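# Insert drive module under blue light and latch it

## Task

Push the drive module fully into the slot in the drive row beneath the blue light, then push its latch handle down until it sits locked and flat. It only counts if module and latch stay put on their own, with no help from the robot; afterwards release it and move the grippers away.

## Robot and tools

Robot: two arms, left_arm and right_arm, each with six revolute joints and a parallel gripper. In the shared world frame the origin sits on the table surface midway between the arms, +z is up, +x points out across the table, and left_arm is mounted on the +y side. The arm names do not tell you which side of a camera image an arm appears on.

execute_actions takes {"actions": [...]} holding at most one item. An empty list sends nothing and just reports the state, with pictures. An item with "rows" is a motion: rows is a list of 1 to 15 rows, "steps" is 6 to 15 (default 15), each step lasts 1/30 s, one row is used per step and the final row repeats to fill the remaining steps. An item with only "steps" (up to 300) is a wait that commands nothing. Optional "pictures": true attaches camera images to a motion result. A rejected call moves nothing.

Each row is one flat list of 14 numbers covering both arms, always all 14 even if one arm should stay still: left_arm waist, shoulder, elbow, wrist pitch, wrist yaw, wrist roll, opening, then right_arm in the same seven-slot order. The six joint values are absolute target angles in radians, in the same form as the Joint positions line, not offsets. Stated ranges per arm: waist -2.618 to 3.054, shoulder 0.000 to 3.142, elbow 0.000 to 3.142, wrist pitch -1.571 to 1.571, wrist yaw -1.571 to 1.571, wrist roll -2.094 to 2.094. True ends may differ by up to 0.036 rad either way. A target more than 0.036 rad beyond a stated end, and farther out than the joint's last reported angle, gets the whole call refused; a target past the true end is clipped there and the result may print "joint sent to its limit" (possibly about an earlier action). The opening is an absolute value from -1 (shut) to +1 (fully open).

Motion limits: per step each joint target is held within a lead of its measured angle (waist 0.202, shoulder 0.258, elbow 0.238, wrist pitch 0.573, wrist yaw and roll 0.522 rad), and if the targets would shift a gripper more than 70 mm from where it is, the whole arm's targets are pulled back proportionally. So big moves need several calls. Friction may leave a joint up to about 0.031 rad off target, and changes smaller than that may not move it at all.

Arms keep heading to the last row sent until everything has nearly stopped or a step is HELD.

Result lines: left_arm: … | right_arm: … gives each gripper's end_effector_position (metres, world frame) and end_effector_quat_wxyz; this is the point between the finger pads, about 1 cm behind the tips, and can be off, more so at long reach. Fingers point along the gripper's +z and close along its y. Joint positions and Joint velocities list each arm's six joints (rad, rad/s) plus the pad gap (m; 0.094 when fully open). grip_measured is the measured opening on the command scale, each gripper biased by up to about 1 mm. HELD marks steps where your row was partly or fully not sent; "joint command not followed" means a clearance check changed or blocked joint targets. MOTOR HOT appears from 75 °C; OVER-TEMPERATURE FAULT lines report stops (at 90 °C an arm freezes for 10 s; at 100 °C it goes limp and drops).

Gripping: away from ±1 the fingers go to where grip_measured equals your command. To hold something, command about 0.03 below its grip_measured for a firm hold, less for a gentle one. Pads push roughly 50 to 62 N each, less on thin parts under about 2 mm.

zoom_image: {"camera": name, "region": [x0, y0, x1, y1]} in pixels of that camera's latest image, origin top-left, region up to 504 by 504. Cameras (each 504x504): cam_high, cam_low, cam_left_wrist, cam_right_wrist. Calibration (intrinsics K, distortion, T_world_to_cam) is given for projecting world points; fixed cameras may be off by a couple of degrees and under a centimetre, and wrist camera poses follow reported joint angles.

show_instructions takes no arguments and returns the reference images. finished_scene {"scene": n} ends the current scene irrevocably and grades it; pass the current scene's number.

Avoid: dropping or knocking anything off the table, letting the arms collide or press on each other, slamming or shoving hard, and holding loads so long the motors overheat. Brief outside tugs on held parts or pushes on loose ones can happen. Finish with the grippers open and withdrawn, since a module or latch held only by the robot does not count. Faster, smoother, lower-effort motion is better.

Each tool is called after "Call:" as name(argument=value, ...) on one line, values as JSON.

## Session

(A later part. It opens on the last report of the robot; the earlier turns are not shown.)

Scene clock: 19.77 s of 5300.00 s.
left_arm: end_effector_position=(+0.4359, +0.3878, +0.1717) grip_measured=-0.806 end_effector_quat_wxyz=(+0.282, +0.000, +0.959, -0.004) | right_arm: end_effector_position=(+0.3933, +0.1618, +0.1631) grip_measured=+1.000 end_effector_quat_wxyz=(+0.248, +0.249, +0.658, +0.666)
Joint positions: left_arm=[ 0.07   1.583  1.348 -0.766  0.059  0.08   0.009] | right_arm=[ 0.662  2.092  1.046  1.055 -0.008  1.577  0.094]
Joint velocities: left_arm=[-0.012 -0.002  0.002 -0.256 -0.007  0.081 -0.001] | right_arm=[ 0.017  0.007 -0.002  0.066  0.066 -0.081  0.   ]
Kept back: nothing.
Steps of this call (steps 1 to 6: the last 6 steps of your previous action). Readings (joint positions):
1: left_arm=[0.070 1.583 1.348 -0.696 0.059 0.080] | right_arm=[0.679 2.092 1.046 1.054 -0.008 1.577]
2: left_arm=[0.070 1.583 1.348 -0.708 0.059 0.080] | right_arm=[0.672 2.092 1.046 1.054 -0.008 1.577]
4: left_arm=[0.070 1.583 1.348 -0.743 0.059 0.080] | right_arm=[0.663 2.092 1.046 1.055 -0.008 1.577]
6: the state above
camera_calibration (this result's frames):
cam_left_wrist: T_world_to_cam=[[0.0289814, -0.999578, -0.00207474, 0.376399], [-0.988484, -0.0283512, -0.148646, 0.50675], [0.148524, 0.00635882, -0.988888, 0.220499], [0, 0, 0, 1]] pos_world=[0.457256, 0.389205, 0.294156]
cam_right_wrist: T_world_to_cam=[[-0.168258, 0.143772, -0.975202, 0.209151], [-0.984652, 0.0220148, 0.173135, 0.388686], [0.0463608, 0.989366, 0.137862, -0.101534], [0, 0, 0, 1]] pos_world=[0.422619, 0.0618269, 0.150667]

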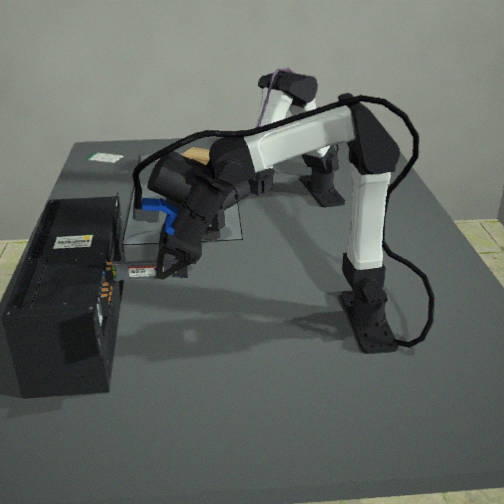

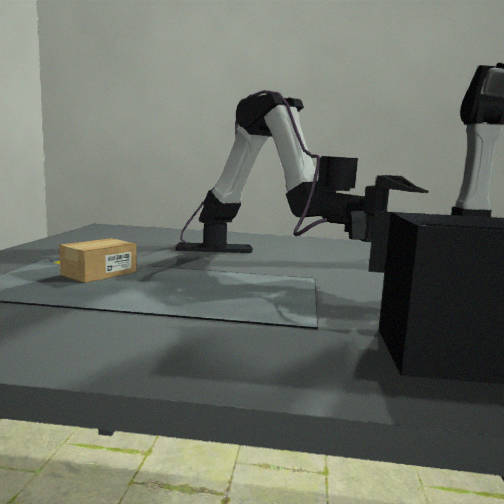

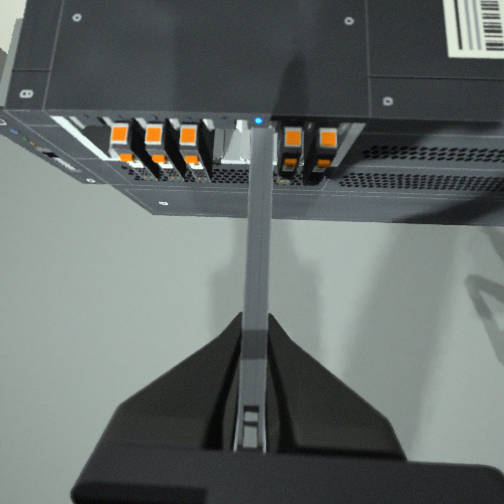

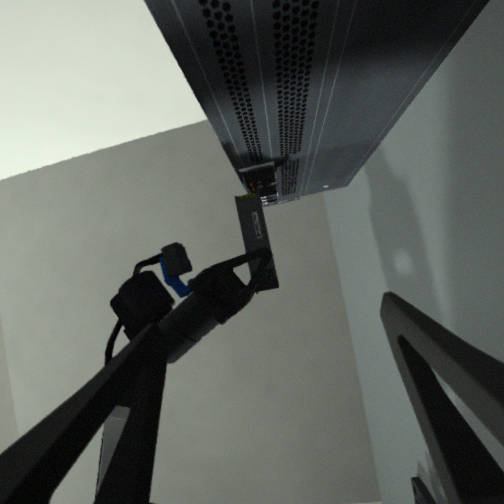

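Call:
execute_actions(actions=[{"rows":[[0.074,1.59,1.325,-0.8,0.045,0.074,-0.84,0.66,2.12,1.1,1.02,0,1.57,1],[0.074,1.59,1.315,-0.8,0.035,0.074,-0.84,0.66,2.14,1.15,0.99,0,1.57,1],[0.074,1.59,1.306,-0.8,0.035,0.074,-0.84,0.66,2.16,1.2,0.96,0,1.57,1],[0.074,1.59,1.306,-0.8,0.035,0.074,-0.84,0.66,2.18,1.25,0.93,0,1.57,1],[0.074,1.59,1.306,-0.8,0.035,0.074,-0.84,0.66,2.2,1.3,0.9,0,1.57,1],[0.074,1.59,1.306,-0.8,0.035,0.074,-0.84,0.66,2.22,1.34,0.87,0,1.57,1],[0.074,1.59,1.306,-0.8,0.035,0.074,-0.84,0.66,2.24,1.38,0.87,0,1.57,1]],"steps":15}])

Call:
execute_actions(actions=[{"steps":10}], pictures=true)

Call:
zoom_image(camera="cam_right_wrist", region=[200,170,360,350])

Call:
zoom_image(camera="cam_left_wrist", region=[170,60,350,200])

Scene clock: 20.67 s of 5300.00 s.
left_arm: end_effector_position=(+0.4213, +0.3880, +0.1552) grip_measured=-0.806 end_effector_quat_wxyz=(+0.249, -0.002, +0.969, -0.002) | right_arm: end_effector_position=(+0.4310, +0.2044, +0.1884) grip_measured=+1.000 end_effector_quat_wxyz=(+0.253, +0.243, +0.643, +0.680)
Joint positions: left_arm=[ 0.07   1.583  1.317 -0.804  0.05   0.08   0.009] | right_arm=[ 0.662  2.22   1.349  0.924 -0.008  1.577  0.094]
Joint velocities: left_arm=[-0.022 -0.017 -0.007 -0.037 -0.037 -0.007  0.001] | right_arm=[-0.022  0.129  0.408 -0.256 -0.007 -0.007  0.   ]
Steps of this call (steps 1 to 18: the robot went on to your last target; steps 19 to 27: the first 9 steps of this action). Readings (joint positions):
19: left_arm=[0.070 1.583 1.348 -0.798 0.059 0.080] | right_arm=[0.662 2.093 1.051 1.051 -0.008 1.577]
20: left_arm=[0.070 1.583 1.345 -0.798 0.058 0.080] | right_arm=[0.662 2.101 1.069 1.040 -0.008 1.577]
22: left_arm=[0.070 1.583 1.333 -0.798 0.054 0.080] | right_arm=[0.662 2.136 1.147 1.007 -0.008 1.577]
26: left_arm=[0.070 1.583 1.317 -0.804 0.051 0.080] | right_arm=[0.662 2.212 1.329 0.933 -0.008 1.577]
27: the state above

Scene clock: 21.00 s of 5300.00 s.
left_arm: end_effector_position=(+0.4212, +0.3882, +0.1552) grip_measured=-0.806 end_effector_quat_wxyz=(+0.249, -0.002, +0.969, -0.002) | right_arm: end_effector_position=(+0.4327, +0.2062, +0.1826) grip_measured=+1.000 end_effector_quat_wxyz=(+0.249, +0.248, +0.654, +0.670)
Joint positions: left_arm=[ 0.07   1.583  1.317 -0.804  0.048  0.08   0.009] | right_arm=[ 0.662  2.222  1.363  0.881 -0.008  1.577  0.094]
Joint velocities: left_arm=[ 0.007  0.017  0.002 -0.037 -0.037  0.095 -0.001] | right_arm=[ 0.012 -0.012 -0.002 -0.095 -0.022 -0.081  0.   ]
Kept back: nothing.
Steps of this call (steps 1 to 6: the last 6 steps of your previous action; steps 7 to 10: the robot went on to your last target). Readings (joint positions):
1: left_arm=[0.070 1.583 1.317 -0.804 0.050 0.080] | right_arm=[0.662 2.222 1.359 0.916 -0.008 1.577]
2: left_arm=[0.070 1.583 1.317 -0.804 0.050 0.080] | right_arm=[0.662 2.222 1.362 0.910 -0.008 1.577]
4: left_arm=[0.070 1.583 1.317 -0.804 0.049 0.080] | right_arm=[0.662 2.222 1.363 0.900 -0.008 1.577]
8: left_arm=[0.070 1.583 1.317 -0.804 0.049 0.080] | right_arm=[0.662 2.222 1.363 0.884 -0.008 1.577]
10: the state above
camera_calibration (this result's frames):
cam_left_wrist: T_world_to_cam=[[0.0341172, -0.999395, -0.00676478, 0.375699], [-0.996233, -0.0334678, -0.0799923, 0.484409], [0.0797175, 0.00946841, -0.996773, 0.235292], [0, 0, 0, 1]] pos_world=[0.45101, 0.389456, 0.275823]
cam_right_wrist: T_world_to_cam=[[-0.16036, 0.15268, -0.975179, 0.22319], [-0.986023, 0.020469, 0.165348, 0.425412], [0.0452062, 0.988064, 0.147263, -0.150915], [0, 0, 0, 1]] pos_world=[0.462079, 0.106329, 0.169533]

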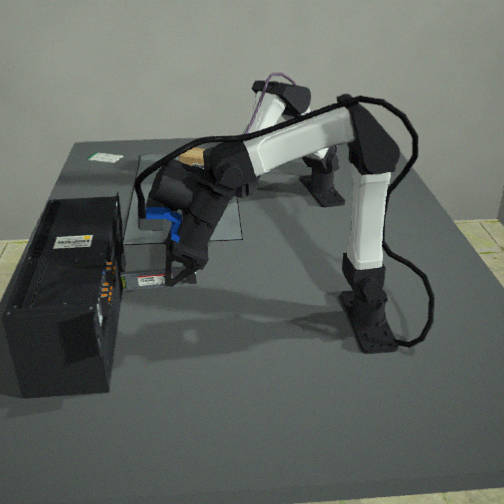

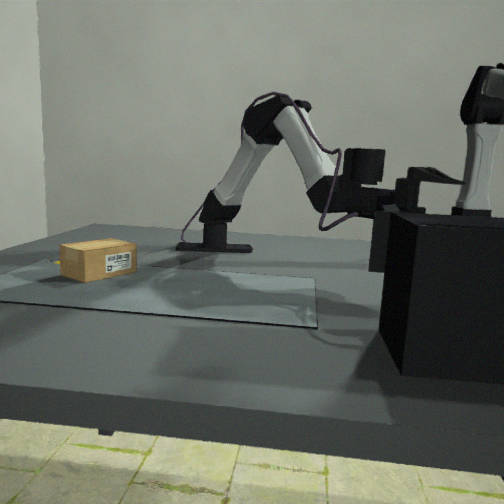

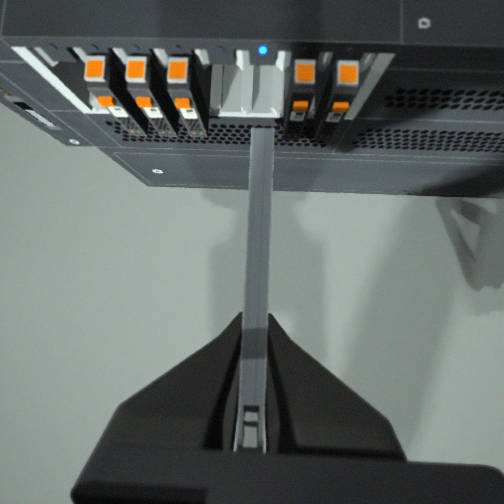

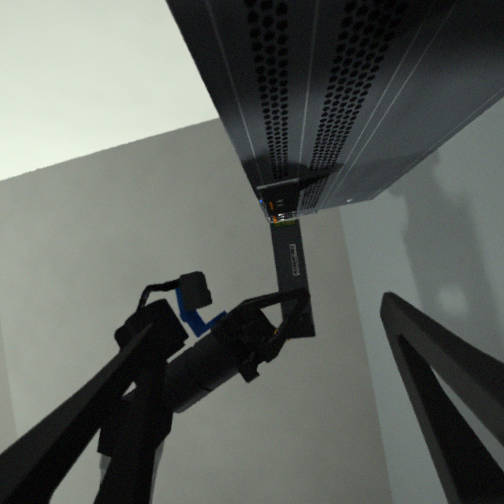

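Region (200, 170, 360, 350) of cam_right_wrist's 504x504 image, scaled by 2.800, with more detail than that image has.

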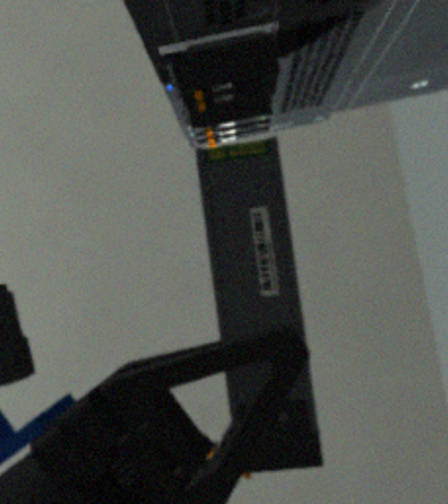

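Region (170, 60, 350, 200) of cam_left_wrist's 504x504 image, scaled by 2.800, with more detail than that image has.

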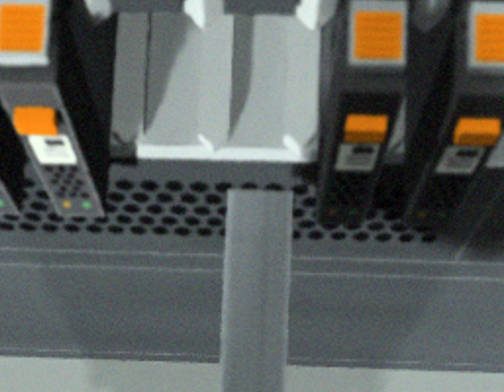

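Call:
execute_actions(actions=[{"rows":[[0.05,1.615,1.33,-0.76,0.021,0.05,-0.84,0.66,2.24,1.38,0.87,0,1.57,1],[0.05,1.615,1.33,-0.738,0.021,0.05,-0.84,0.66,2.24,1.38,0.87,0,1.57,1],[0.055,1.607,1.33,-0.738,0.021,0.05,-0.84,0.66,2.24,1.38,0.87,0,1.57,1]],"steps":15}])

Call:
execute_actions(actions=[{"steps":10}], pictures=true)

Call:
zoom_image(camera="cam_right_wrist", region=[200,170,360,350])

Call:
zoom_image(camera="cam_left_wrist", region=[170,60,350,200])

Scene clock: 22.30 s of 5300.00 s.
left_arm: end_effector_position=(+0.4289, +0.3881, +0.1533) grip_measured=-0.806 end_effector_quat_wxyz=(+0.257, -0.009, +0.966, +0.002) | right_arm: end_effector_position=(+0.4327, +0.2062, +0.1814) grip_measured=+1.000 end_effector_quat_wxyz=(+0.249, +0.248, +0.656, +0.668)
Joint positions: left_arm=[ 0.063  1.599  1.317 -0.771  0.037  0.06   0.009] | right_arm=[ 0.662  2.222  1.363  0.876 -0.008  1.577  0.094]
Joint velocities: left_arm=[ 0.027  0.002  0.012  0.051  0.022 -0.022  0.   ] | right_arm=[ 0.007  0.027 -0.012 -0.066 -0.007 -0.095  0.   ]
Steps of this call (steps 1 to 30: the robot went on to your last target; steps 31 to 39: the first 9 steps of this action). Readings (joint positions):
31: left_arm=[0.069 1.584 1.317 -0.796 0.045 0.076] | right_arm=[0.662 2.222 1.363 0.876 -0.008 1.577]
32: left_arm=[0.067 1.588 1.317 -0.791 0.042 0.073] | right_arm=[0.662 2.222 1.363 0.876 -0.008 1.577]
34: left_arm=[0.063 1.596 1.317 -0.782 0.040 0.067] | right_arm=[0.662 2.222 1.363 0.876 -0.008 1.577]
38: left_arm=[0.063 1.599 1.317 -0.773 0.037 0.061] | right_arm=[0.662 2.222 1.363 0.876 -0.008 1.577]
39: the state above

Scene clock: 22.63 s of 5300.00 s.
left_arm: end_effector_position=(+0.4298, +0.3885, +0.1538) grip_measured=-0.806 end_effector_quat_wxyz=(+0.259, -0.011, +0.966, +0.002) | right_arm: end_effector_position=(+0.4327, +0.2062, +0.1814) grip_measured=+1.000 end_effector_quat_wxyz=(+0.249, +0.248, +0.656, +0.668)
Joint positions: left_arm=[ 0.063  1.599  1.317 -0.767  0.035  0.057  0.009] | right_arm=[ 0.662  2.222  1.363  0.876 -0.008  1.577  0.094]
Joint velocities: left_arm=[-0.012  0.007 -0.017 -0.007  0.037  0.051  0.001] | right_arm=[-0.012  0.002 -0.007  0.051  0.007 -0.022  0.   ]
Kept back: nothing.
Steps of this call (steps 1 to 6: the last 6 steps of your previous action; steps 7 to 10: the robot went on to your last target). Readings (joint positions):
1: left_arm=[0.063 1.599 1.317 -0.770 0.036 0.060] | right_arm=[0.662 2.222 1.363 0.876 -0.008 1.577]
2: left_arm=[0.063 1.599 1.317 -0.769 0.036 0.059] | right_arm=[0.662 2.222 1.363 0.876 -0.008 1.577]
4: left_arm=[0.063 1.599 1.317 -0.768 0.035 0.059] | right_arm=[0.662 2.222 1.363 0.876 -0.008 1.577]
8: left_arm=[0.063 1.599 1.317 -0.767 0.035 0.058] | right_arm=[0.662 2.222 1.363 0.876 -0.008 1.577]
10: the state above
camera_calibration (this result's frames):
cam_left_wrist: T_world_to_cam=[[0.0533427, -0.998538, -0.0087731, 0.367386], [-0.993553, -0.0521923, -0.100638, 0.502135], [0.100033, 0.0140849, -0.994884, 0.222396], [0, 0, 0, 1]] pos_world=[0.457054, 0.389924, 0.275015]
cam_right_wrist: T_world_to_cam=[[-0.163569, 0.149061, -0.975206, 0.22414], [-0.985474, 0.0210884, 0.168515, 0.424689], [0.0456844, 0.988603, 0.143446, -0.150379], [0, 0, 0, 1]] pos_world=[0.462052, 0.106299, 0.168588]

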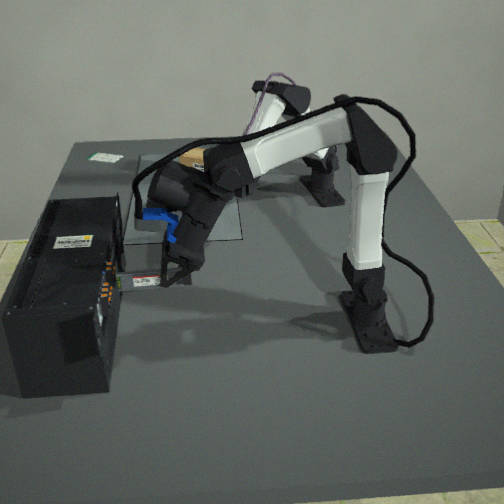

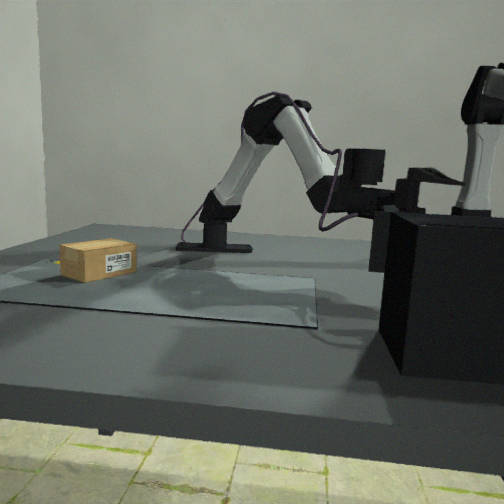

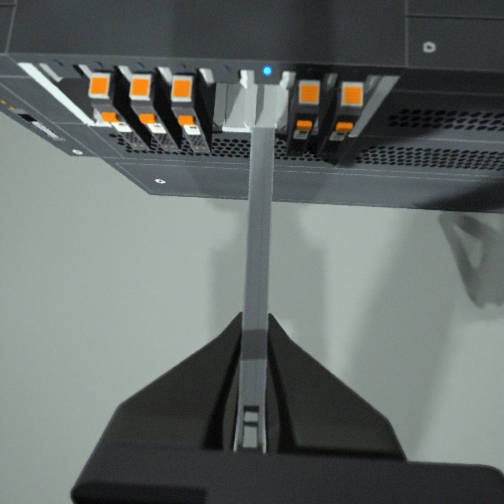

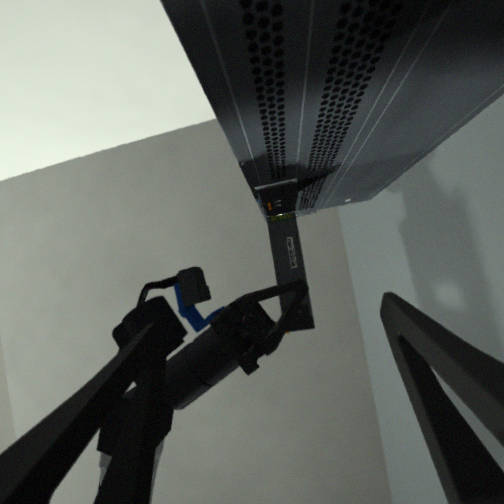

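Region (200, 170, 360, 350) of cam_right_wrist's 504x504 image, scaled by 2.800, with more detail than that image has.

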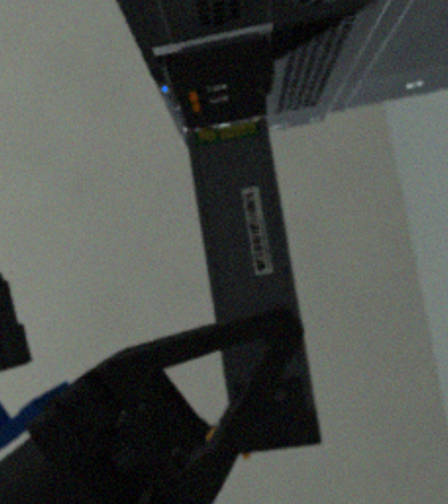

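Region (170, 60, 350, 200) of cam_left_wrist's 504x504 image, scaled by 2.800, with more detail than that image has.

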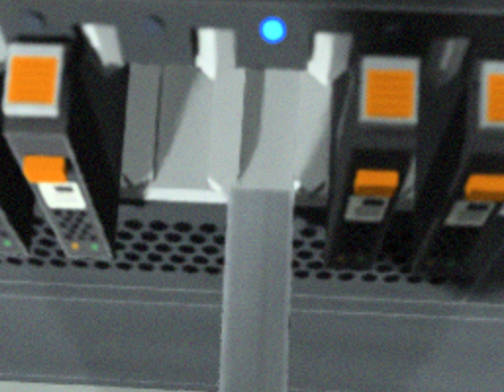

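Call:
zoom_image(camera="cam_right_wrist", region=[245,180,315,240])

Call:
zoom_image(camera="cam_high", region=[85,250,205,320])

Region (245, 180, 315, 240) of cam_right_wrist's 504x504 image, scaled by 7.200, with more detail than that image has; it fills the top 432 rows of this view, and the rest is white.

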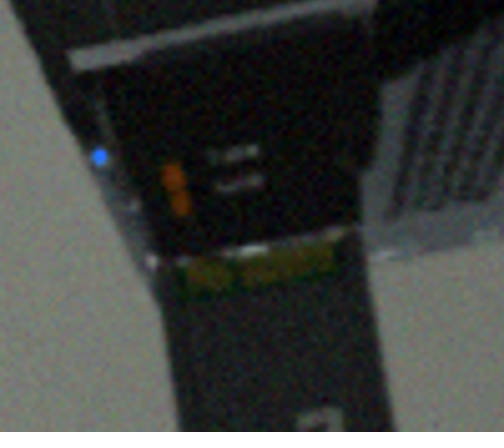

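Region (85, 250, 205, 320) of cam_high's 504x504 image, scaled by 4.200, with more detail than that image has; it fills the top 294 rows of this view, and the rest is white.

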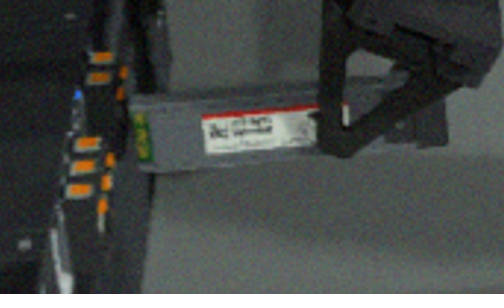

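Call:
execute_actions(actions=[{"rows":[[0.046,1.612,1.344,-0.738,0.021,0.05,-0.84,0.66,2.24,1.38,0.87,0,1.57,1],[0.052,1.617,1.349,-0.738,0.021,0.05,-0.84,0.66,2.24,1.38,0.87,0,1.57,1],[0.052,1.622,1.354,-0.738,0.021,0.05,-0.84,0.66,2.24,1.38,0.87,0,1.57,1],[0.051,1.627,1.359,-0.738,0.021,0.05,-0.84,0.66,2.24,1.38,0.87,0,1.57,1],[0.051,1.632,1.364,-0.738,0.021,0.05,-0.84,0.66,2.24,1.38,0.87,0,1.57,1],[0.051,1.637,1.369,-0.738,0.021,0.05,-0.84,0.66,2.24,1.38,0.87,0,1.57,1],[0.051,1.642,1.374,-0.738,0.021,0.05,-0.84,0.66,2.24,1.38,0.87,0,1.57,1],[0.05,1.647,1.379,-0.738,0.021,0.05,-0.84,0.66,2.24,1.38,0.87,0,1.57,1]],"steps":15}])

Call:
execute_actions(actions=[{"steps":6}], pictures=true)

Call:
zoom_image(camera="cam_right_wrist", region=[245,180,315,240])

Call:
zoom_image(camera="cam_left_wrist", region=[170,60,350,200])

Scene clock: 23.97 s of 5300.00 s.
left_arm: end_effector_position=(+0.4383, +0.3883, +0.1530) grip_measured=-0.806 end_effector_quat_wxyz=(+0.259, -0.010, +0.966, +0.002) | right_arm: end_effector_position=(+0.4327, +0.2062, +0.1814) grip_measured=+1.000 end_effector_quat_wxyz=(+0.249, +0.248, +0.656, +0.668)
Joint positions: left_arm=[ 0.06   1.631  1.347 -0.764  0.034  0.057  0.009] | right_arm=[ 0.662  2.222  1.363  0.876 -0.008  1.577  0.094]
Joint velocities: left_arm=[-0.017  0.115  0.081  0.007 -0.007  0.022 -0.   ] | right_arm=[ 0.002 -0.007 -0.017 -0.037  0.007 -0.007  0.   ]
Steps of this call (steps 1 to 15: the robot went on to your last target; steps 16 to 31: nothing new was sent; steps 32 to 40: the first 9 steps of this action). Readings (joint positions):
32: left_arm=[0.062 1.599 1.317 -0.766 0.034 0.057] | right_arm=[0.662 2.222 1.363 0.876 -0.008 1.577]
33: left_arm=[0.061 1.599 1.317 -0.766 0.034 0.057] | right_arm=[0.662 2.222 1.363 0.876 -0.008 1.577]
35: left_arm=[0.060 1.604 1.321 -0.766 0.034 0.057] | right_arm=[0.662 2.222 1.363 0.876 -0.008 1.577]
39: left_arm=[0.060 1.626 1.342 -0.765 0.034 0.057] | right_arm=[0.662 2.222 1.363 0.876 -0.008 1.577]
40: the state above

Scene clock: 24.17 s of 5300.00 s.
left_arm: end_effector_position=(+0.4395, +0.3884, +0.1519) grip_measured=-0.806 end_effector_quat_wxyz=(+0.258, -0.010, +0.966, +0.002) | right_arm: end_effector_position=(+0.4327, +0.2062, +0.1814) grip_measured=+1.000 end_effector_quat_wxyz=(+0.249, +0.248, +0.656, +0.668)
Joint positions: left_arm=[ 0.06   1.637  1.35  -0.763  0.034  0.057  0.009] | right_arm=[ 0.662  2.222  1.363  0.876 -0.008  1.577  0.094]
Joint velocities: left_arm=[-0.002  0.007 -0.017  0.007  0.007 -0.022  0.   ] | right_arm=[-0.027  0.002 -0.007 -0.007 -0.022 -0.007  0.   ]
Kept back: nothing.
Steps of this call (steps 1 to 6: the last 6 steps of your previous action). Readings (joint positions):
1: left_arm=[0.060 1.634 1.349 -0.764 0.034 0.057] | right_arm=[0.662 2.222 1.363 0.876 -0.008 1.577]
2: left_arm=[0.060 1.636 1.349 -0.763 0.034 0.057] | right_arm=[0.662 2.222 1.363 0.876 -0.008 1.577]
4: left_arm=[0.060 1.637 1.350 -0.763 0.034 0.057] | right_arm=[0.662 2.222 1.363 0.876 -0.008 1.577]
6: the state above
camera_calibration (this result's frames):
cam_left_wrist: T_world_to_cam=[[0.0513715, -0.998637, -0.00918929, 0.367721], [-0.993811, -0.0502114, -0.0990906, 0.510695], [0.0984942, 0.0142229, -0.995036, 0.220168], [0, 0, 0, 1]] pos_world=[0.466959, 0.389731, 0.27306]
cam_right_wrist: T_world_to_cam=[[-0.163569, 0.149061, -0.975206, 0.22414], [-0.985474, 0.0210884, 0.168515, 0.424689], [0.0456844, 0.988603, 0.143446, -0.150379], [0, 0, 0, 1]] pos_world=[0.462052, 0.106299, 0.168588]

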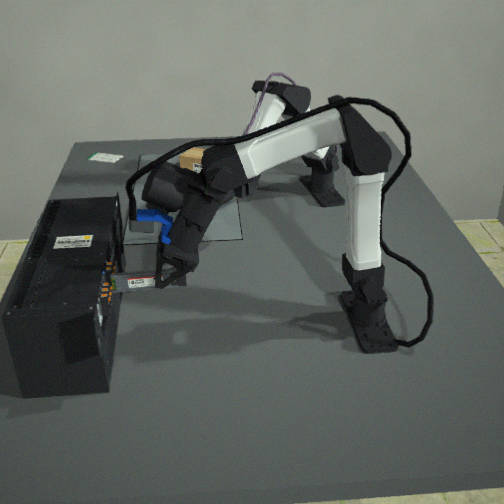

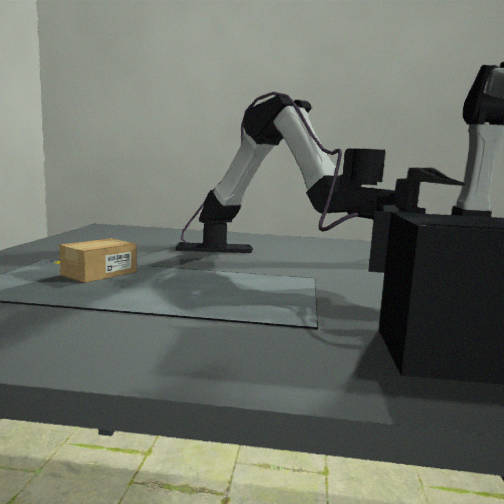

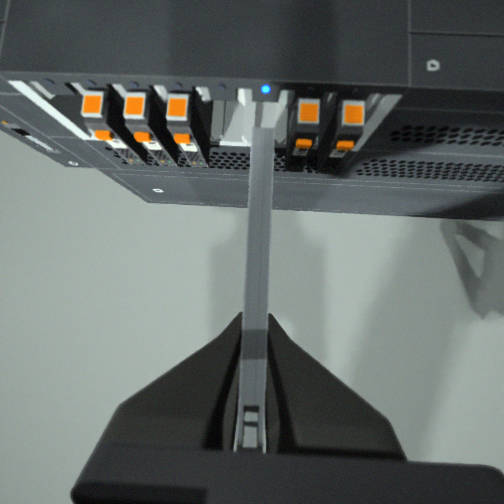

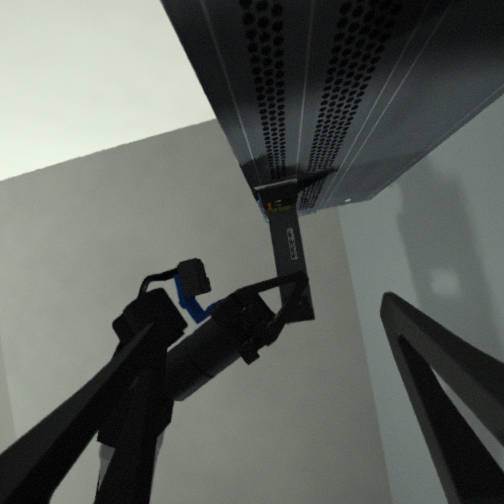

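Region (245, 180, 315, 240) of cam_right_wrist's 504x504 image, scaled by 7.200, with more detail than that image has; it fills the top 432 rows of this view, and the rest is white.

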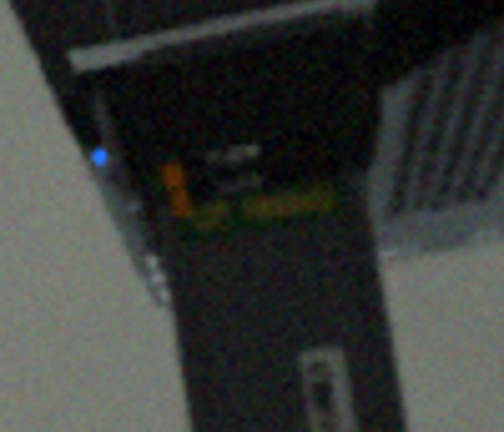

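Region (170, 60, 350, 200) of cam_left_wrist's 504x504 image, scaled by 2.800, with more detail than that image has.

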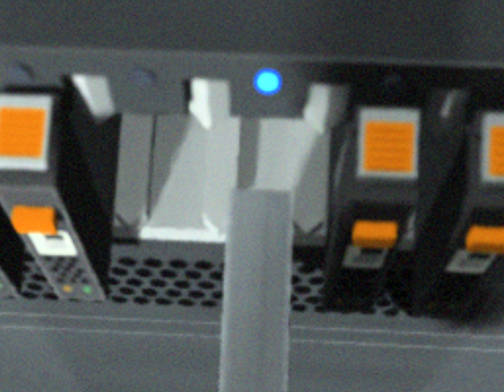

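Call:
execute_actions(actions=[{"rows":[[0.044,1.65,1.39,-0.738,0.021,0.05,-0.84,0.66,2.24,1.38,0.87,0,1.57,1],[0.049,1.654,1.394,-0.738,0.021,0.05,-0.84,0.66,2.24,1.38,0.87,0,1.57,1],[0.049,1.659,1.399,-0.738,0.021,0.05,-0.84,0.66,2.24,1.38,0.87,0,1.57,1],[0.049,1.664,1.404,-0.738,0.021,0.05,-0.84,0.66,2.24,1.38,0.87,0,1.57,1],[0.048,1.669,1.41,-0.738,0.021,0.05,-0.84,0.66,2.24,1.38,0.87,0,1.57,1],[0.048,1.674,1.415,-0.738,0.021,0.05,-0.84,0.66,2.24,1.38,0.87,0,1.57,1],[0.048,1.679,1.421,-0.738,0.021,0.05,-0.84,0.66,2.24,1.38,0.87,0,1.57,1],[0.047,1.684,1.426,-0.738,0.021,0.05,-0.84,0.66,2.24,1.38,0.87,0,1.57,1],[0.047,1.689,1.432,-0.738,0.021,0.05,-0.84,0.66,2.24,1.38,0.87,0,1.57,1],[0.047,1.694,1.437,-0.738,0.021,0.05,-0.84,0.66,2.24,1.38,0.87,0,1.57,1],[0.046,1.699,1.443,-0.738,0.021,0.05,-0.84,0.66,2.24,1.38,0.87,0,1.57,1],[0.046,1.704,1.449,-0.738,0.021,0.05,-0.84,0.66,2.24,1.38,0.87,0,1.57,1]],"steps":15}])

Call:
execute_actions(actions=[{"steps":9}], pictures=true)

Call:
zoom_image(camera="cam_right_wrist", region=[230,170,350,320])

Call:
zoom_image(camera="cam_left_wrist", region=[170,60,350,200])

Scene clock: 25.30 s of 5300.00 s.
left_arm: end_effector_position=(+0.4523, +0.3886, +0.1627) grip_measured=-0.806 end_effector_quat_wxyz=(+0.275, -0.009, +0.962, +0.004) | right_arm: end_effector_position=(+0.4327, +0.2062, +0.1814) grip_measured=+1.000 end_effector_quat_wxyz=(+0.249, +0.248, +0.656, +0.668)
Joint positions: left_arm=[ 0.057  1.656  1.396 -0.755  0.033  0.057  0.009] | right_arm=[ 0.662  2.222  1.363  0.876 -0.008  1.577  0.094]
Joint velocities: left_arm=[-0.002  0.09   0.144 -0.168  0.037 -0.11   0.001] | right_arm=[-0.012 -0.002 -0.007  0.022  0.022  0.007  0.   ]
Steps of this call (steps 1 to 15: the robot went on to your last target; steps 16 to 25: nothing new was sent; steps 26 to 34: the first 9 steps of this action). Readings (joint positions):
26: left_arm=[0.060 1.637 1.351 -0.758 0.034 0.057] | right_arm=[0.662 2.222 1.363 0.876 -0.008 1.577]
27: left_arm=[0.058 1.640 1.359 -0.732 0.034 0.057] | right_arm=[0.662 2.222 1.363 0.876 -0.008 1.577]
29: left_arm=[0.057 1.643 1.377 -0.734 0.033 0.057] | right_arm=[0.662 2.222 1.363 0.876 -0.008 1.577]
33: left_arm=[0.057 1.653 1.391 -0.750 0.033 0.057] | right_arm=[0.662 2.222 1.363 0.876 -0.008 1.577]
34: the state above

Scene clock: 25.60 s of 5300.00 s.
left_arm: end_effector_position=(+0.4521, +0.3886, +0.1629) grip_measured=-0.806 end_effector_quat_wxyz=(+0.266, -0.009, +0.964, +0.003) | right_arm: end_effector_position=(+0.4327, +0.2062, +0.1814) grip_measured=+1.000 end_effector_quat_wxyz=(+0.249, +0.248, +0.656, +0.668)
Joint positions: left_arm=[ 0.057  1.67   1.422 -0.785  0.033  0.057  0.009] | right_arm=[ 0.662  2.222  1.363  0.876 -0.008  1.577  0.094]
Joint velocities: left_arm=[-0.002 -0.027  0.002 -0.007 -0.007  0.022 -0.   ] | right_arm=[ 0.002 -0.007  0.007 -0.081 -0.022  0.022  0.   ]
Kept back: nothing.
Steps of this call (steps 1 to 6: the last 6 steps of your previous action; steps 7 to 9: the robot went on to your last target). Readings (joint positions):
1: left_arm=[0.057 1.660 1.401 -0.761 0.033 0.057] | right_arm=[0.662 2.222 1.363 0.876 -0.008 1.577]
2: left_arm=[0.057 1.664 1.406 -0.766 0.033 0.057] | right_arm=[0.662 2.222 1.363 0.876 -0.008 1.577]
4: left_arm=[0.057 1.668 1.416 -0.778 0.033 0.057] | right_arm=[0.662 2.222 1.363 0.876 -0.008 1.577]
8: left_arm=[0.057 1.670 1.422 -0.785 0.033 0.057] | right_arm=[0.662 2.222 1.363 0.876 -0.008 1.577]
9: the state above
camera_calibration (this result's frames):
cam_left_wrist: T_world_to_cam=[[0.0497706, -0.998705, -0.0105595, 0.368307], [-0.992154, -0.0482245, -0.115347, 0.525445], [0.114689, 0.0162176, -0.993269, 0.221495], [0, 0, 0, 1]] pos_world=[0.477588, 0.389577, 0.284502]
cam_right_wrist: T_world_to_cam=[[-0.163569, 0.149061, -0.975206, 0.22414], [-0.985474, 0.0210884, 0.168515, 0.424689], [0.0456844, 0.988603, 0.143446, -0.150379], [0, 0, 0, 1]] pos_world=[0.462052, 0.106299, 0.168588]

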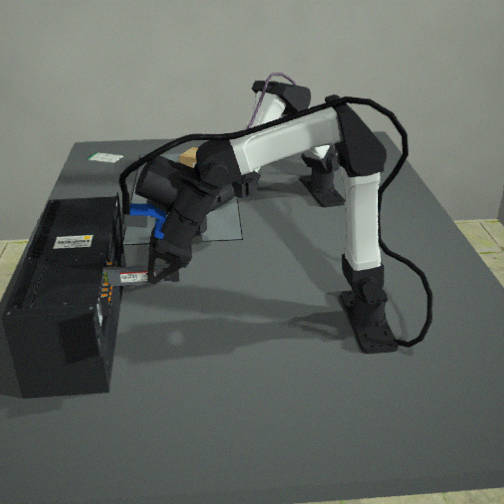

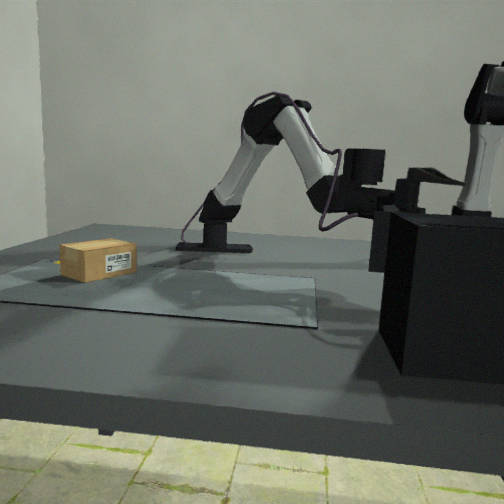

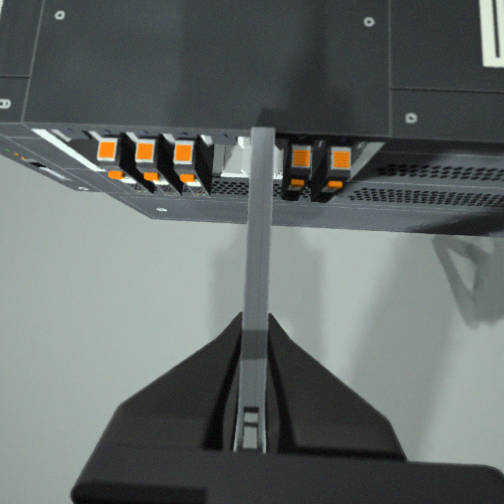

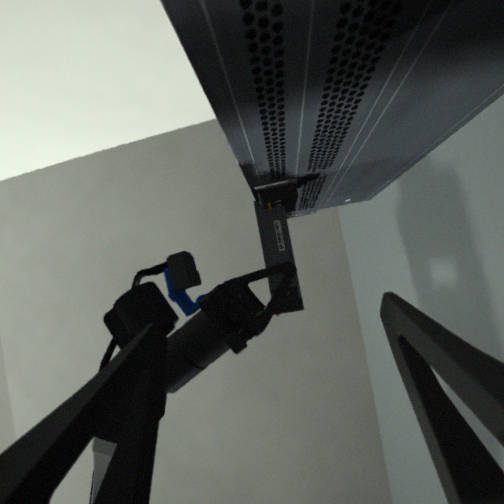

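Region (230, 170, 350, 320) of cam_right_wrist's 504x504 image, scaled by 3.360, with more detail than that image has; it fills the left 403 columns of this view, and the rest is white.

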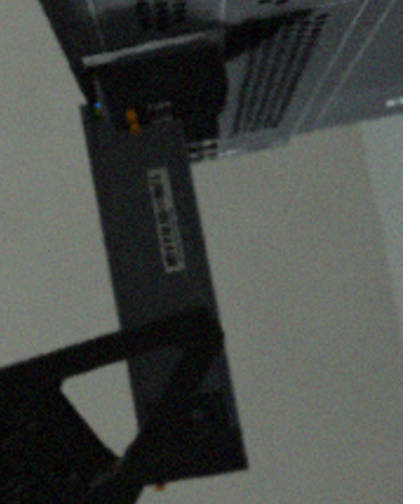

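Region (170, 60, 350, 200) of cam_left_wrist's 504x504 image, scaled by 2.800, with more detail than that image has.

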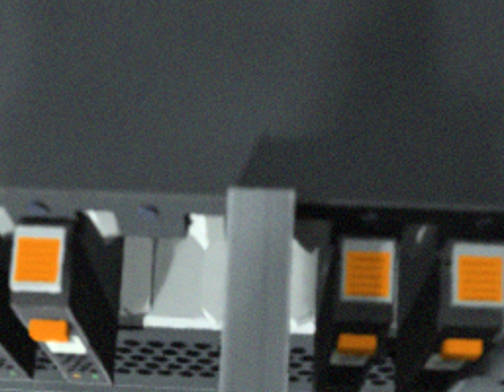

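Call:
execute_actions(actions=[{"rows":[[0.057,1.65,1.42,-0.8,0.021,0.05,-0.84,0.66,2.24,1.38,0.87,0,1.57,1],[0.057,1.635,1.41,-0.81,0.021,0.05,-0.84,0.66,2.24,1.38,0.87,0,1.57,1],[0.057,1.62,1.4,-0.81,0.021,0.05,-0.84,0.66,2.24,1.38,0.87,0,1.57,1],[0.057,1.61,1.39,-0.81,0.021,0.05,-0.84,0.66,2.24,1.38,0.87,0,1.57,1],[0.057,1.6,1.38,-0.81,0.021,0.05,-0.84,0.66,2.24,1.38,0.87,0,1.57,1],[0.057,1.595,1.37,-0.8,0.021,0.05,-0.84,0.66,2.24,1.38,0.87,0,1.57,1],[0.057,1.595,1.36,-0.78,0.021,0.05,-0.84,0.66,2.24,1.38,0.87,0,1.57,1],[0.057,1.595,1.35,-0.76,0.021,0.05,-0.84,0.66,2.24,1.38,0.87,0,1.57,1],[0.057,1.595,1.34,-0.74,0.021,0.05,-0.84,0.66,2.24,1.38,0.87,0,1.57,1],[0.057,1.595,1.33,-0.735,0.021,0.05,-0.84,0.66,2.24,1.38,0.87,0,1.57,1],[0.057,1.595,1.322,-0.735,0.021,0.05,-0.84,0.66,2.24,1.38,0.87,0,1.57,1]],"steps":15}])

Call:
execute_actions(actions=[{"steps":14}], pictures=true)

Call:
zoom_image(camera="cam_right_wrist", region=[230,180,350,330])

Call:
zoom_image(camera="cam_left_wrist", region=[170,60,350,200])

Scene clock: 26.37 s of 5300.00 s.
left_arm: end_effector_position=(+0.4376, +0.3874, +0.1648) grip_measured=-0.806 end_effector_quat_wxyz=(+0.265, -0.009, +0.964, +0.003) | right_arm: end_effector_position=(+0.4327, +0.2062, +0.1814) grip_measured=+1.000 end_effector_quat_wxyz=(+0.249, +0.248, +0.656, +0.668)
Joint positions: left_arm=[ 0.057  1.617  1.373 -0.792  0.033  0.057  0.009] | right_arm=[ 0.662  2.222  1.363  0.876 -0.008  1.577  0.094]
Joint velocities: left_arm=[-0.012 -0.12  -0.252  0.168 -0.051  0.022 -0.001] | right_arm=[-0.012 -0.022  0.002 -0.007  0.051 -0.051  0.   ]
Steps of this call (steps 1 to 14: the robot went on to your last target; steps 15 to 23: the first 9 steps of this action). Readings (joint positions):
15: left_arm=[0.057 1.670 1.422 -0.788 0.033 0.057] | right_arm=[0.662 2.222 1.363 0.876 -0.008 1.577]
16: left_arm=[0.057 1.669 1.422 -0.792 0.033 0.057] | right_arm=[0.662 2.222 1.363 0.876 -0.008 1.577]
18: left_arm=[0.057 1.660 1.414 -0.795 0.033 0.057] | right_arm=[0.662 2.222 1.363 0.876 -0.008 1.577]
22: left_arm=[0.057 1.623 1.381 -0.797 0.033 0.057] | right_arm=[0.662 2.222 1.363 0.876 -0.008 1.577]
23: the state above

Scene clock: 26.83 s of 5300.00 s.
left_arm: end_effector_position=(+0.4426, +0.3878, +0.1590) grip_measured=-0.806 end_effector_quat_wxyz=(+0.278, -0.009, +0.960, +0.004) | right_arm: end_effector_position=(+0.4327, +0.2062, +0.1814) grip_measured=+1.000 end_effector_quat_wxyz=(+0.249, +0.248, +0.656, +0.668)
Joint positions: left_arm=[ 0.057  1.614  1.333 -0.726  0.033  0.057  0.009] | right_arm=[ 0.662  2.222  1.363  0.876 -0.008  1.577  0.094]
Joint velocities: left_arm=[ 0.002  0.022 -0.007  1.399 -0.051 -0.066 -0.001] | right_arm=[-0.012 -0.007 -0.002 -0.081  0.022 -0.022  0.   ]
Kept back: nothing.
Steps of this call (steps 1 to 6: the last 6 steps of your previous action; steps 7 to 14: the robot went on to your last target). Readings (joint positions):
1: left_arm=[0.057 1.614 1.364 -0.786 0.033 0.057] | right_arm=[0.662 2.222 1.363 0.876 -0.008 1.577]
2: left_arm=[0.057 1.614 1.356 -0.779 0.033 0.057] | right_arm=[0.662 2.222 1.363 0.876 -0.008 1.577]
4: left_arm=[0.057 1.614 1.340 -0.774 0.033 0.057] | right_arm=[0.662 2.222 1.363 0.876 -0.008 1.577]
8: left_arm=[0.057 1.614 1.333 -0.772 0.033 0.057] | right_arm=[0.662 2.222 1.363 0.876 -0.008 1.577]
14: the state above
camera_calibration (this result's frames):
cam_left_wrist: T_world_to_cam=[[0.0500594, -0.99868, -0.0114647, 0.367944], [-0.988786, -0.0479398, -0.141434, 0.518066], [0.140698, 0.0184162, -0.989881, 0.205894], [0, 0, 0, 1]] pos_world=[0.464869, 0.388502, 0.281301]
cam_right_wrist: T_world_to_cam=[[-0.163569, 0.149061, -0.975206, 0.22414], [-0.985474, 0.0210884, 0.168515, 0.424689], [0.0456844, 0.988603, 0.143446, -0.150379], [0, 0, 0, 1]] pos_world=[0.462052, 0.106299, 0.168588]

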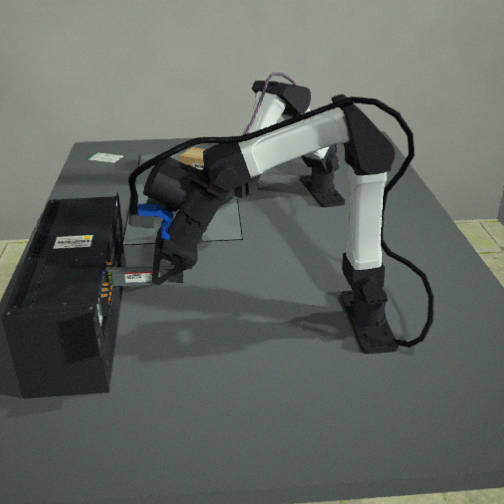

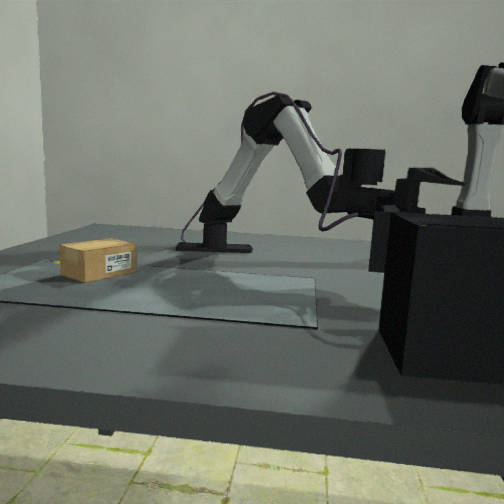

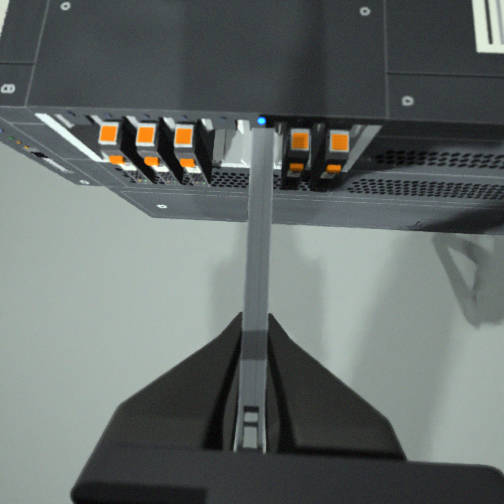

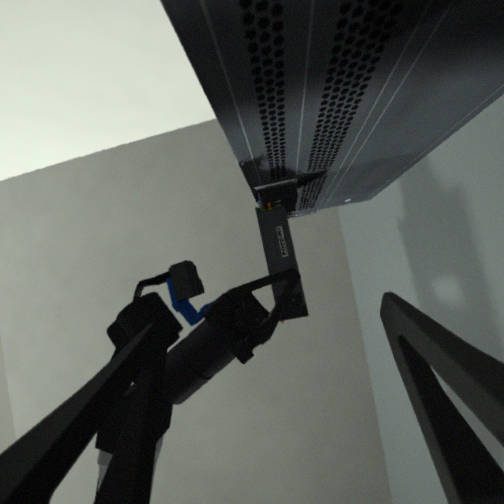

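Region (230, 180, 350, 330) of cam_right_wrist's 504x504 image, scaled by 3.360, with more detail than that image has; it fills the left 403 columns of this view, and the rest is white.

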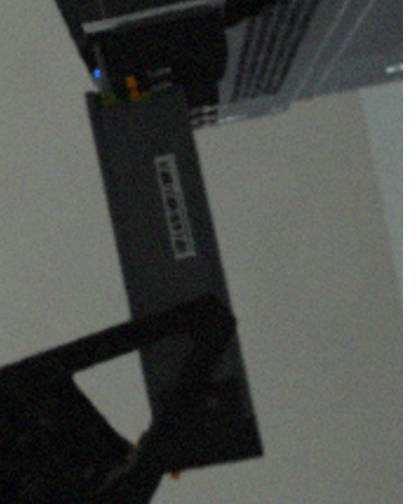

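Region (170, 60, 350, 200) of cam_left_wrist's 504x504 image, scaled by 2.800, with more detail than that image has.

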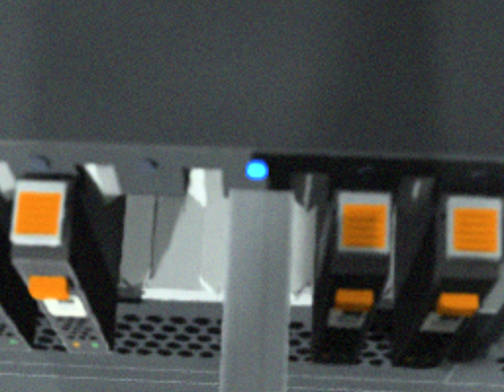

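Another tug. Bring q4 back from above (offset ≈0).

Call:
execute_actions(actions=[{"rows":[[0.057,1.6,1.322,-0.765,0.021,0.05,-0.84,0.66,2.24,1.38,0.87,0,1.57,1]],"steps":15}])

Call:
execute_actions(actions=[{"steps":10}], pictures=true)

Call:
zoom_image(camera="cam_right_wrist", region=[230,180,350,330])

Call:
zoom_image(camera="cam_left_wrist", region=[170,60,350,200])

Scene clock: 27.40 s of 5300.00 s.
left_arm: end_effector_position=(+0.4371, +0.3874, +0.1586) grip_measured=-0.806 end_effector_quat_wxyz=(+0.268, -0.009, +0.963, +0.003) | right_arm: end_effector_position=(+0.4327, +0.2062, +0.1814) grip_measured=+1.000 end_effector_quat_wxyz=(+0.249, +0.248, +0.656, +0.668)
Joint positions: left_arm=[ 0.057  1.609  1.337 -0.756  0.032  0.057  0.009] | right_arm=[ 0.662  2.222  1.363  0.876 -0.008  1.577  0.094]
Joint velocities: left_arm=[ 0.007 -0.007 -0.017 -0.066  0.022  0.051  0.   ] | right_arm=[ 0.002  0.022 -0.022  0.007  0.022 -0.007  0.   ]
Steps of this call (steps 1 to 8: the robot went on to your last target; steps 9 to 17: the first 9 steps of this action). Readings (joint positions):
9: left_arm=[0.057 1.609 1.337 -0.703 0.032 0.057] | right_arm=[0.662 2.222 1.363 0.876 -0.008 1.577]
10: left_arm=[0.057 1.609 1.337 -0.717 0.032 0.057] | right_arm=[0.662 2.222 1.363 0.876 -0.008 1.577]
12: left_arm=[0.057 1.609 1.337 -0.736 0.032 0.057] | right_arm=[0.662 2.222 1.363 0.876 -0.008 1.577]
16: left_arm=[0.057 1.609 1.337 -0.754 0.032 0.057] | right_arm=[0.662 2.222 1.363 0.876 -0.008 1.577]
17: the state above

Scene clock: 27.73 s of 5300.00 s.
left_arm: end_effector_position=(+0.4357, +0.3873, +0.1578) grip_measured=-0.806 end_effector_quat_wxyz=(+0.265, -0.009, +0.964, +0.003) | right_arm: end_effector_position=(+0.4327, +0.2062, +0.1814) grip_measured=+1.000 end_effector_quat_wxyz=(+0.249, +0.248, +0.656, +0.668)
Joint positions: left_arm=[ 0.057  1.609  1.337 -0.763  0.032  0.057  0.009] | right_arm=[ 0.662  2.222  1.363  0.876 -0.008  1.577  0.094]
Joint velocities: left_arm=[ 0.002 -0.012  0.002  0.037 -0.007  0.037 -0.   ] | right_arm=[0.002 0.002 0.007 0.037 0.022 0.066 0.   ]
Kept back: nothing.
Steps of this call (steps 1 to 6: the last 6 steps of your previous action; steps 7 to 10: the robot went on to your last target). Readings (joint positions):
1: left_arm=[0.057 1.609 1.337 -0.758 0.032 0.057] | right_arm=[0.662 2.222 1.363 0.876 -0.008 1.577]
2: left_arm=[0.057 1.609 1.337 -0.759 0.032 0.057] | right_arm=[0.662 2.222 1.363 0.876 -0.008 1.577]
4: left_arm=[0.057 1.609 1.337 -0.761 0.032 0.057] | right_arm=[0.662 2.222 1.363 0.876 -0.008 1.577]
8: left_arm=[0.057 1.609 1.337 -0.763 0.032 0.057] | right_arm=[0.662 2.222 1.363 0.876 -0.008 1.577]
10: the state above
camera_calibration (this result's frames):
cam_left_wrist: T_world_to_cam=[[0.0499527, -0.998693, -0.0108478, 0.367713], [-0.992279, -0.0483915, -0.1142, 0.508476], [0.113525, 0.0164686, -0.993399, 0.218765], [0, 0, 0, 1]] pos_world=[0.461346, 0.388235, 0.279377]
cam_right_wrist: T_world_to_cam=[[-0.163569, 0.149061, -0.975206, 0.22414], [-0.985474, 0.0210884, 0.168515, 0.424689], [0.0456844, 0.988603, 0.143446, -0.150379], [0, 0, 0, 1]] pos_world=[0.462052, 0.106299, 0.168588]

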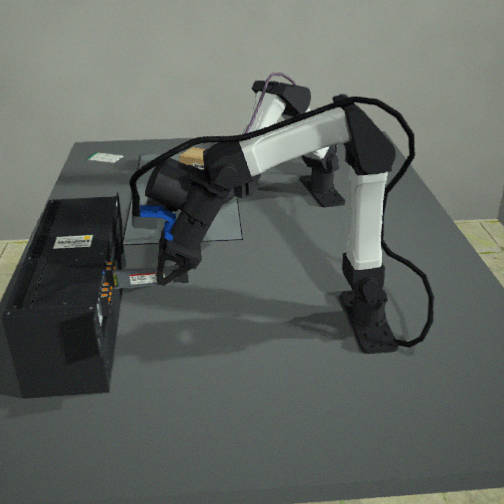

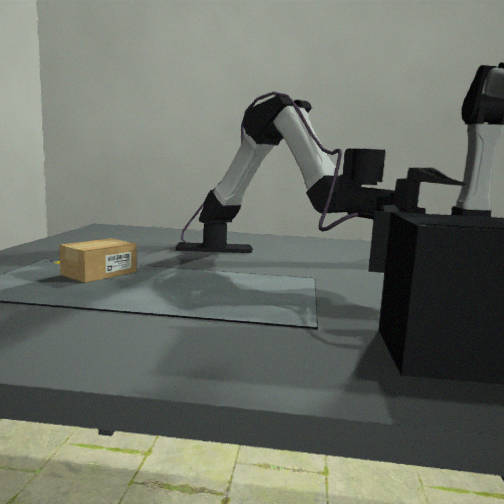

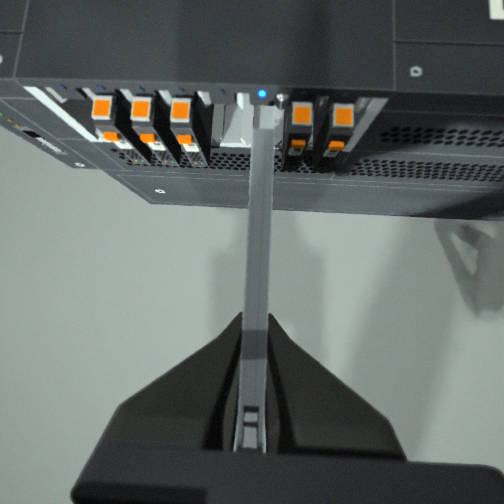

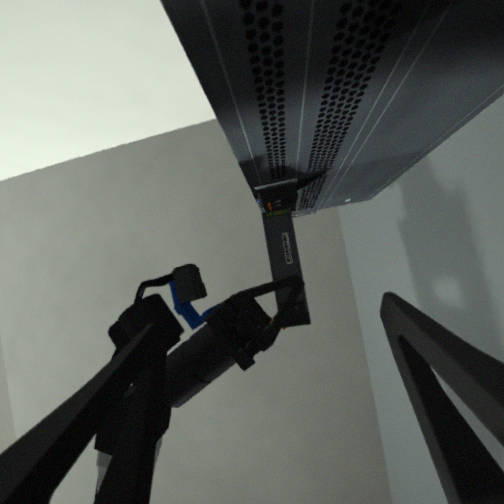

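Region (230, 180, 350, 330) of cam_right_wrist's 504x504 image, scaled by 3.360, with more detail than that image has; it fills the left 403 columns of this view, and the rest is white.

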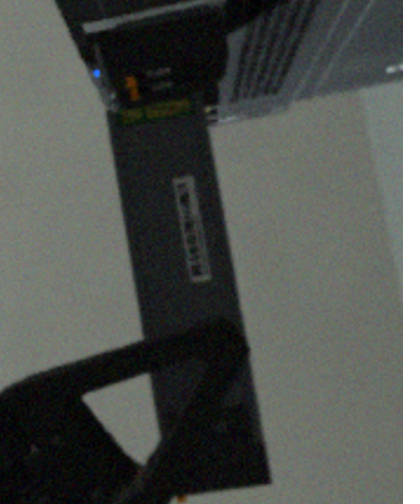

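Region (170, 60, 350, 200) of cam_left_wrist's 504x504 image, scaled by 2.800, with more detail than that image has.

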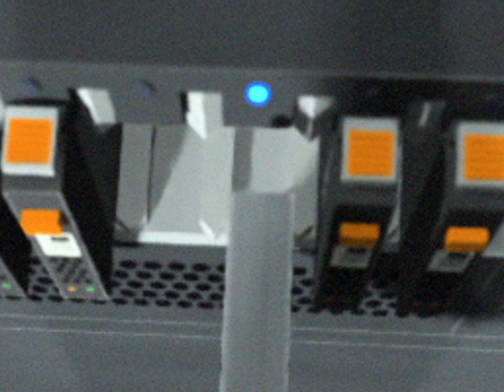

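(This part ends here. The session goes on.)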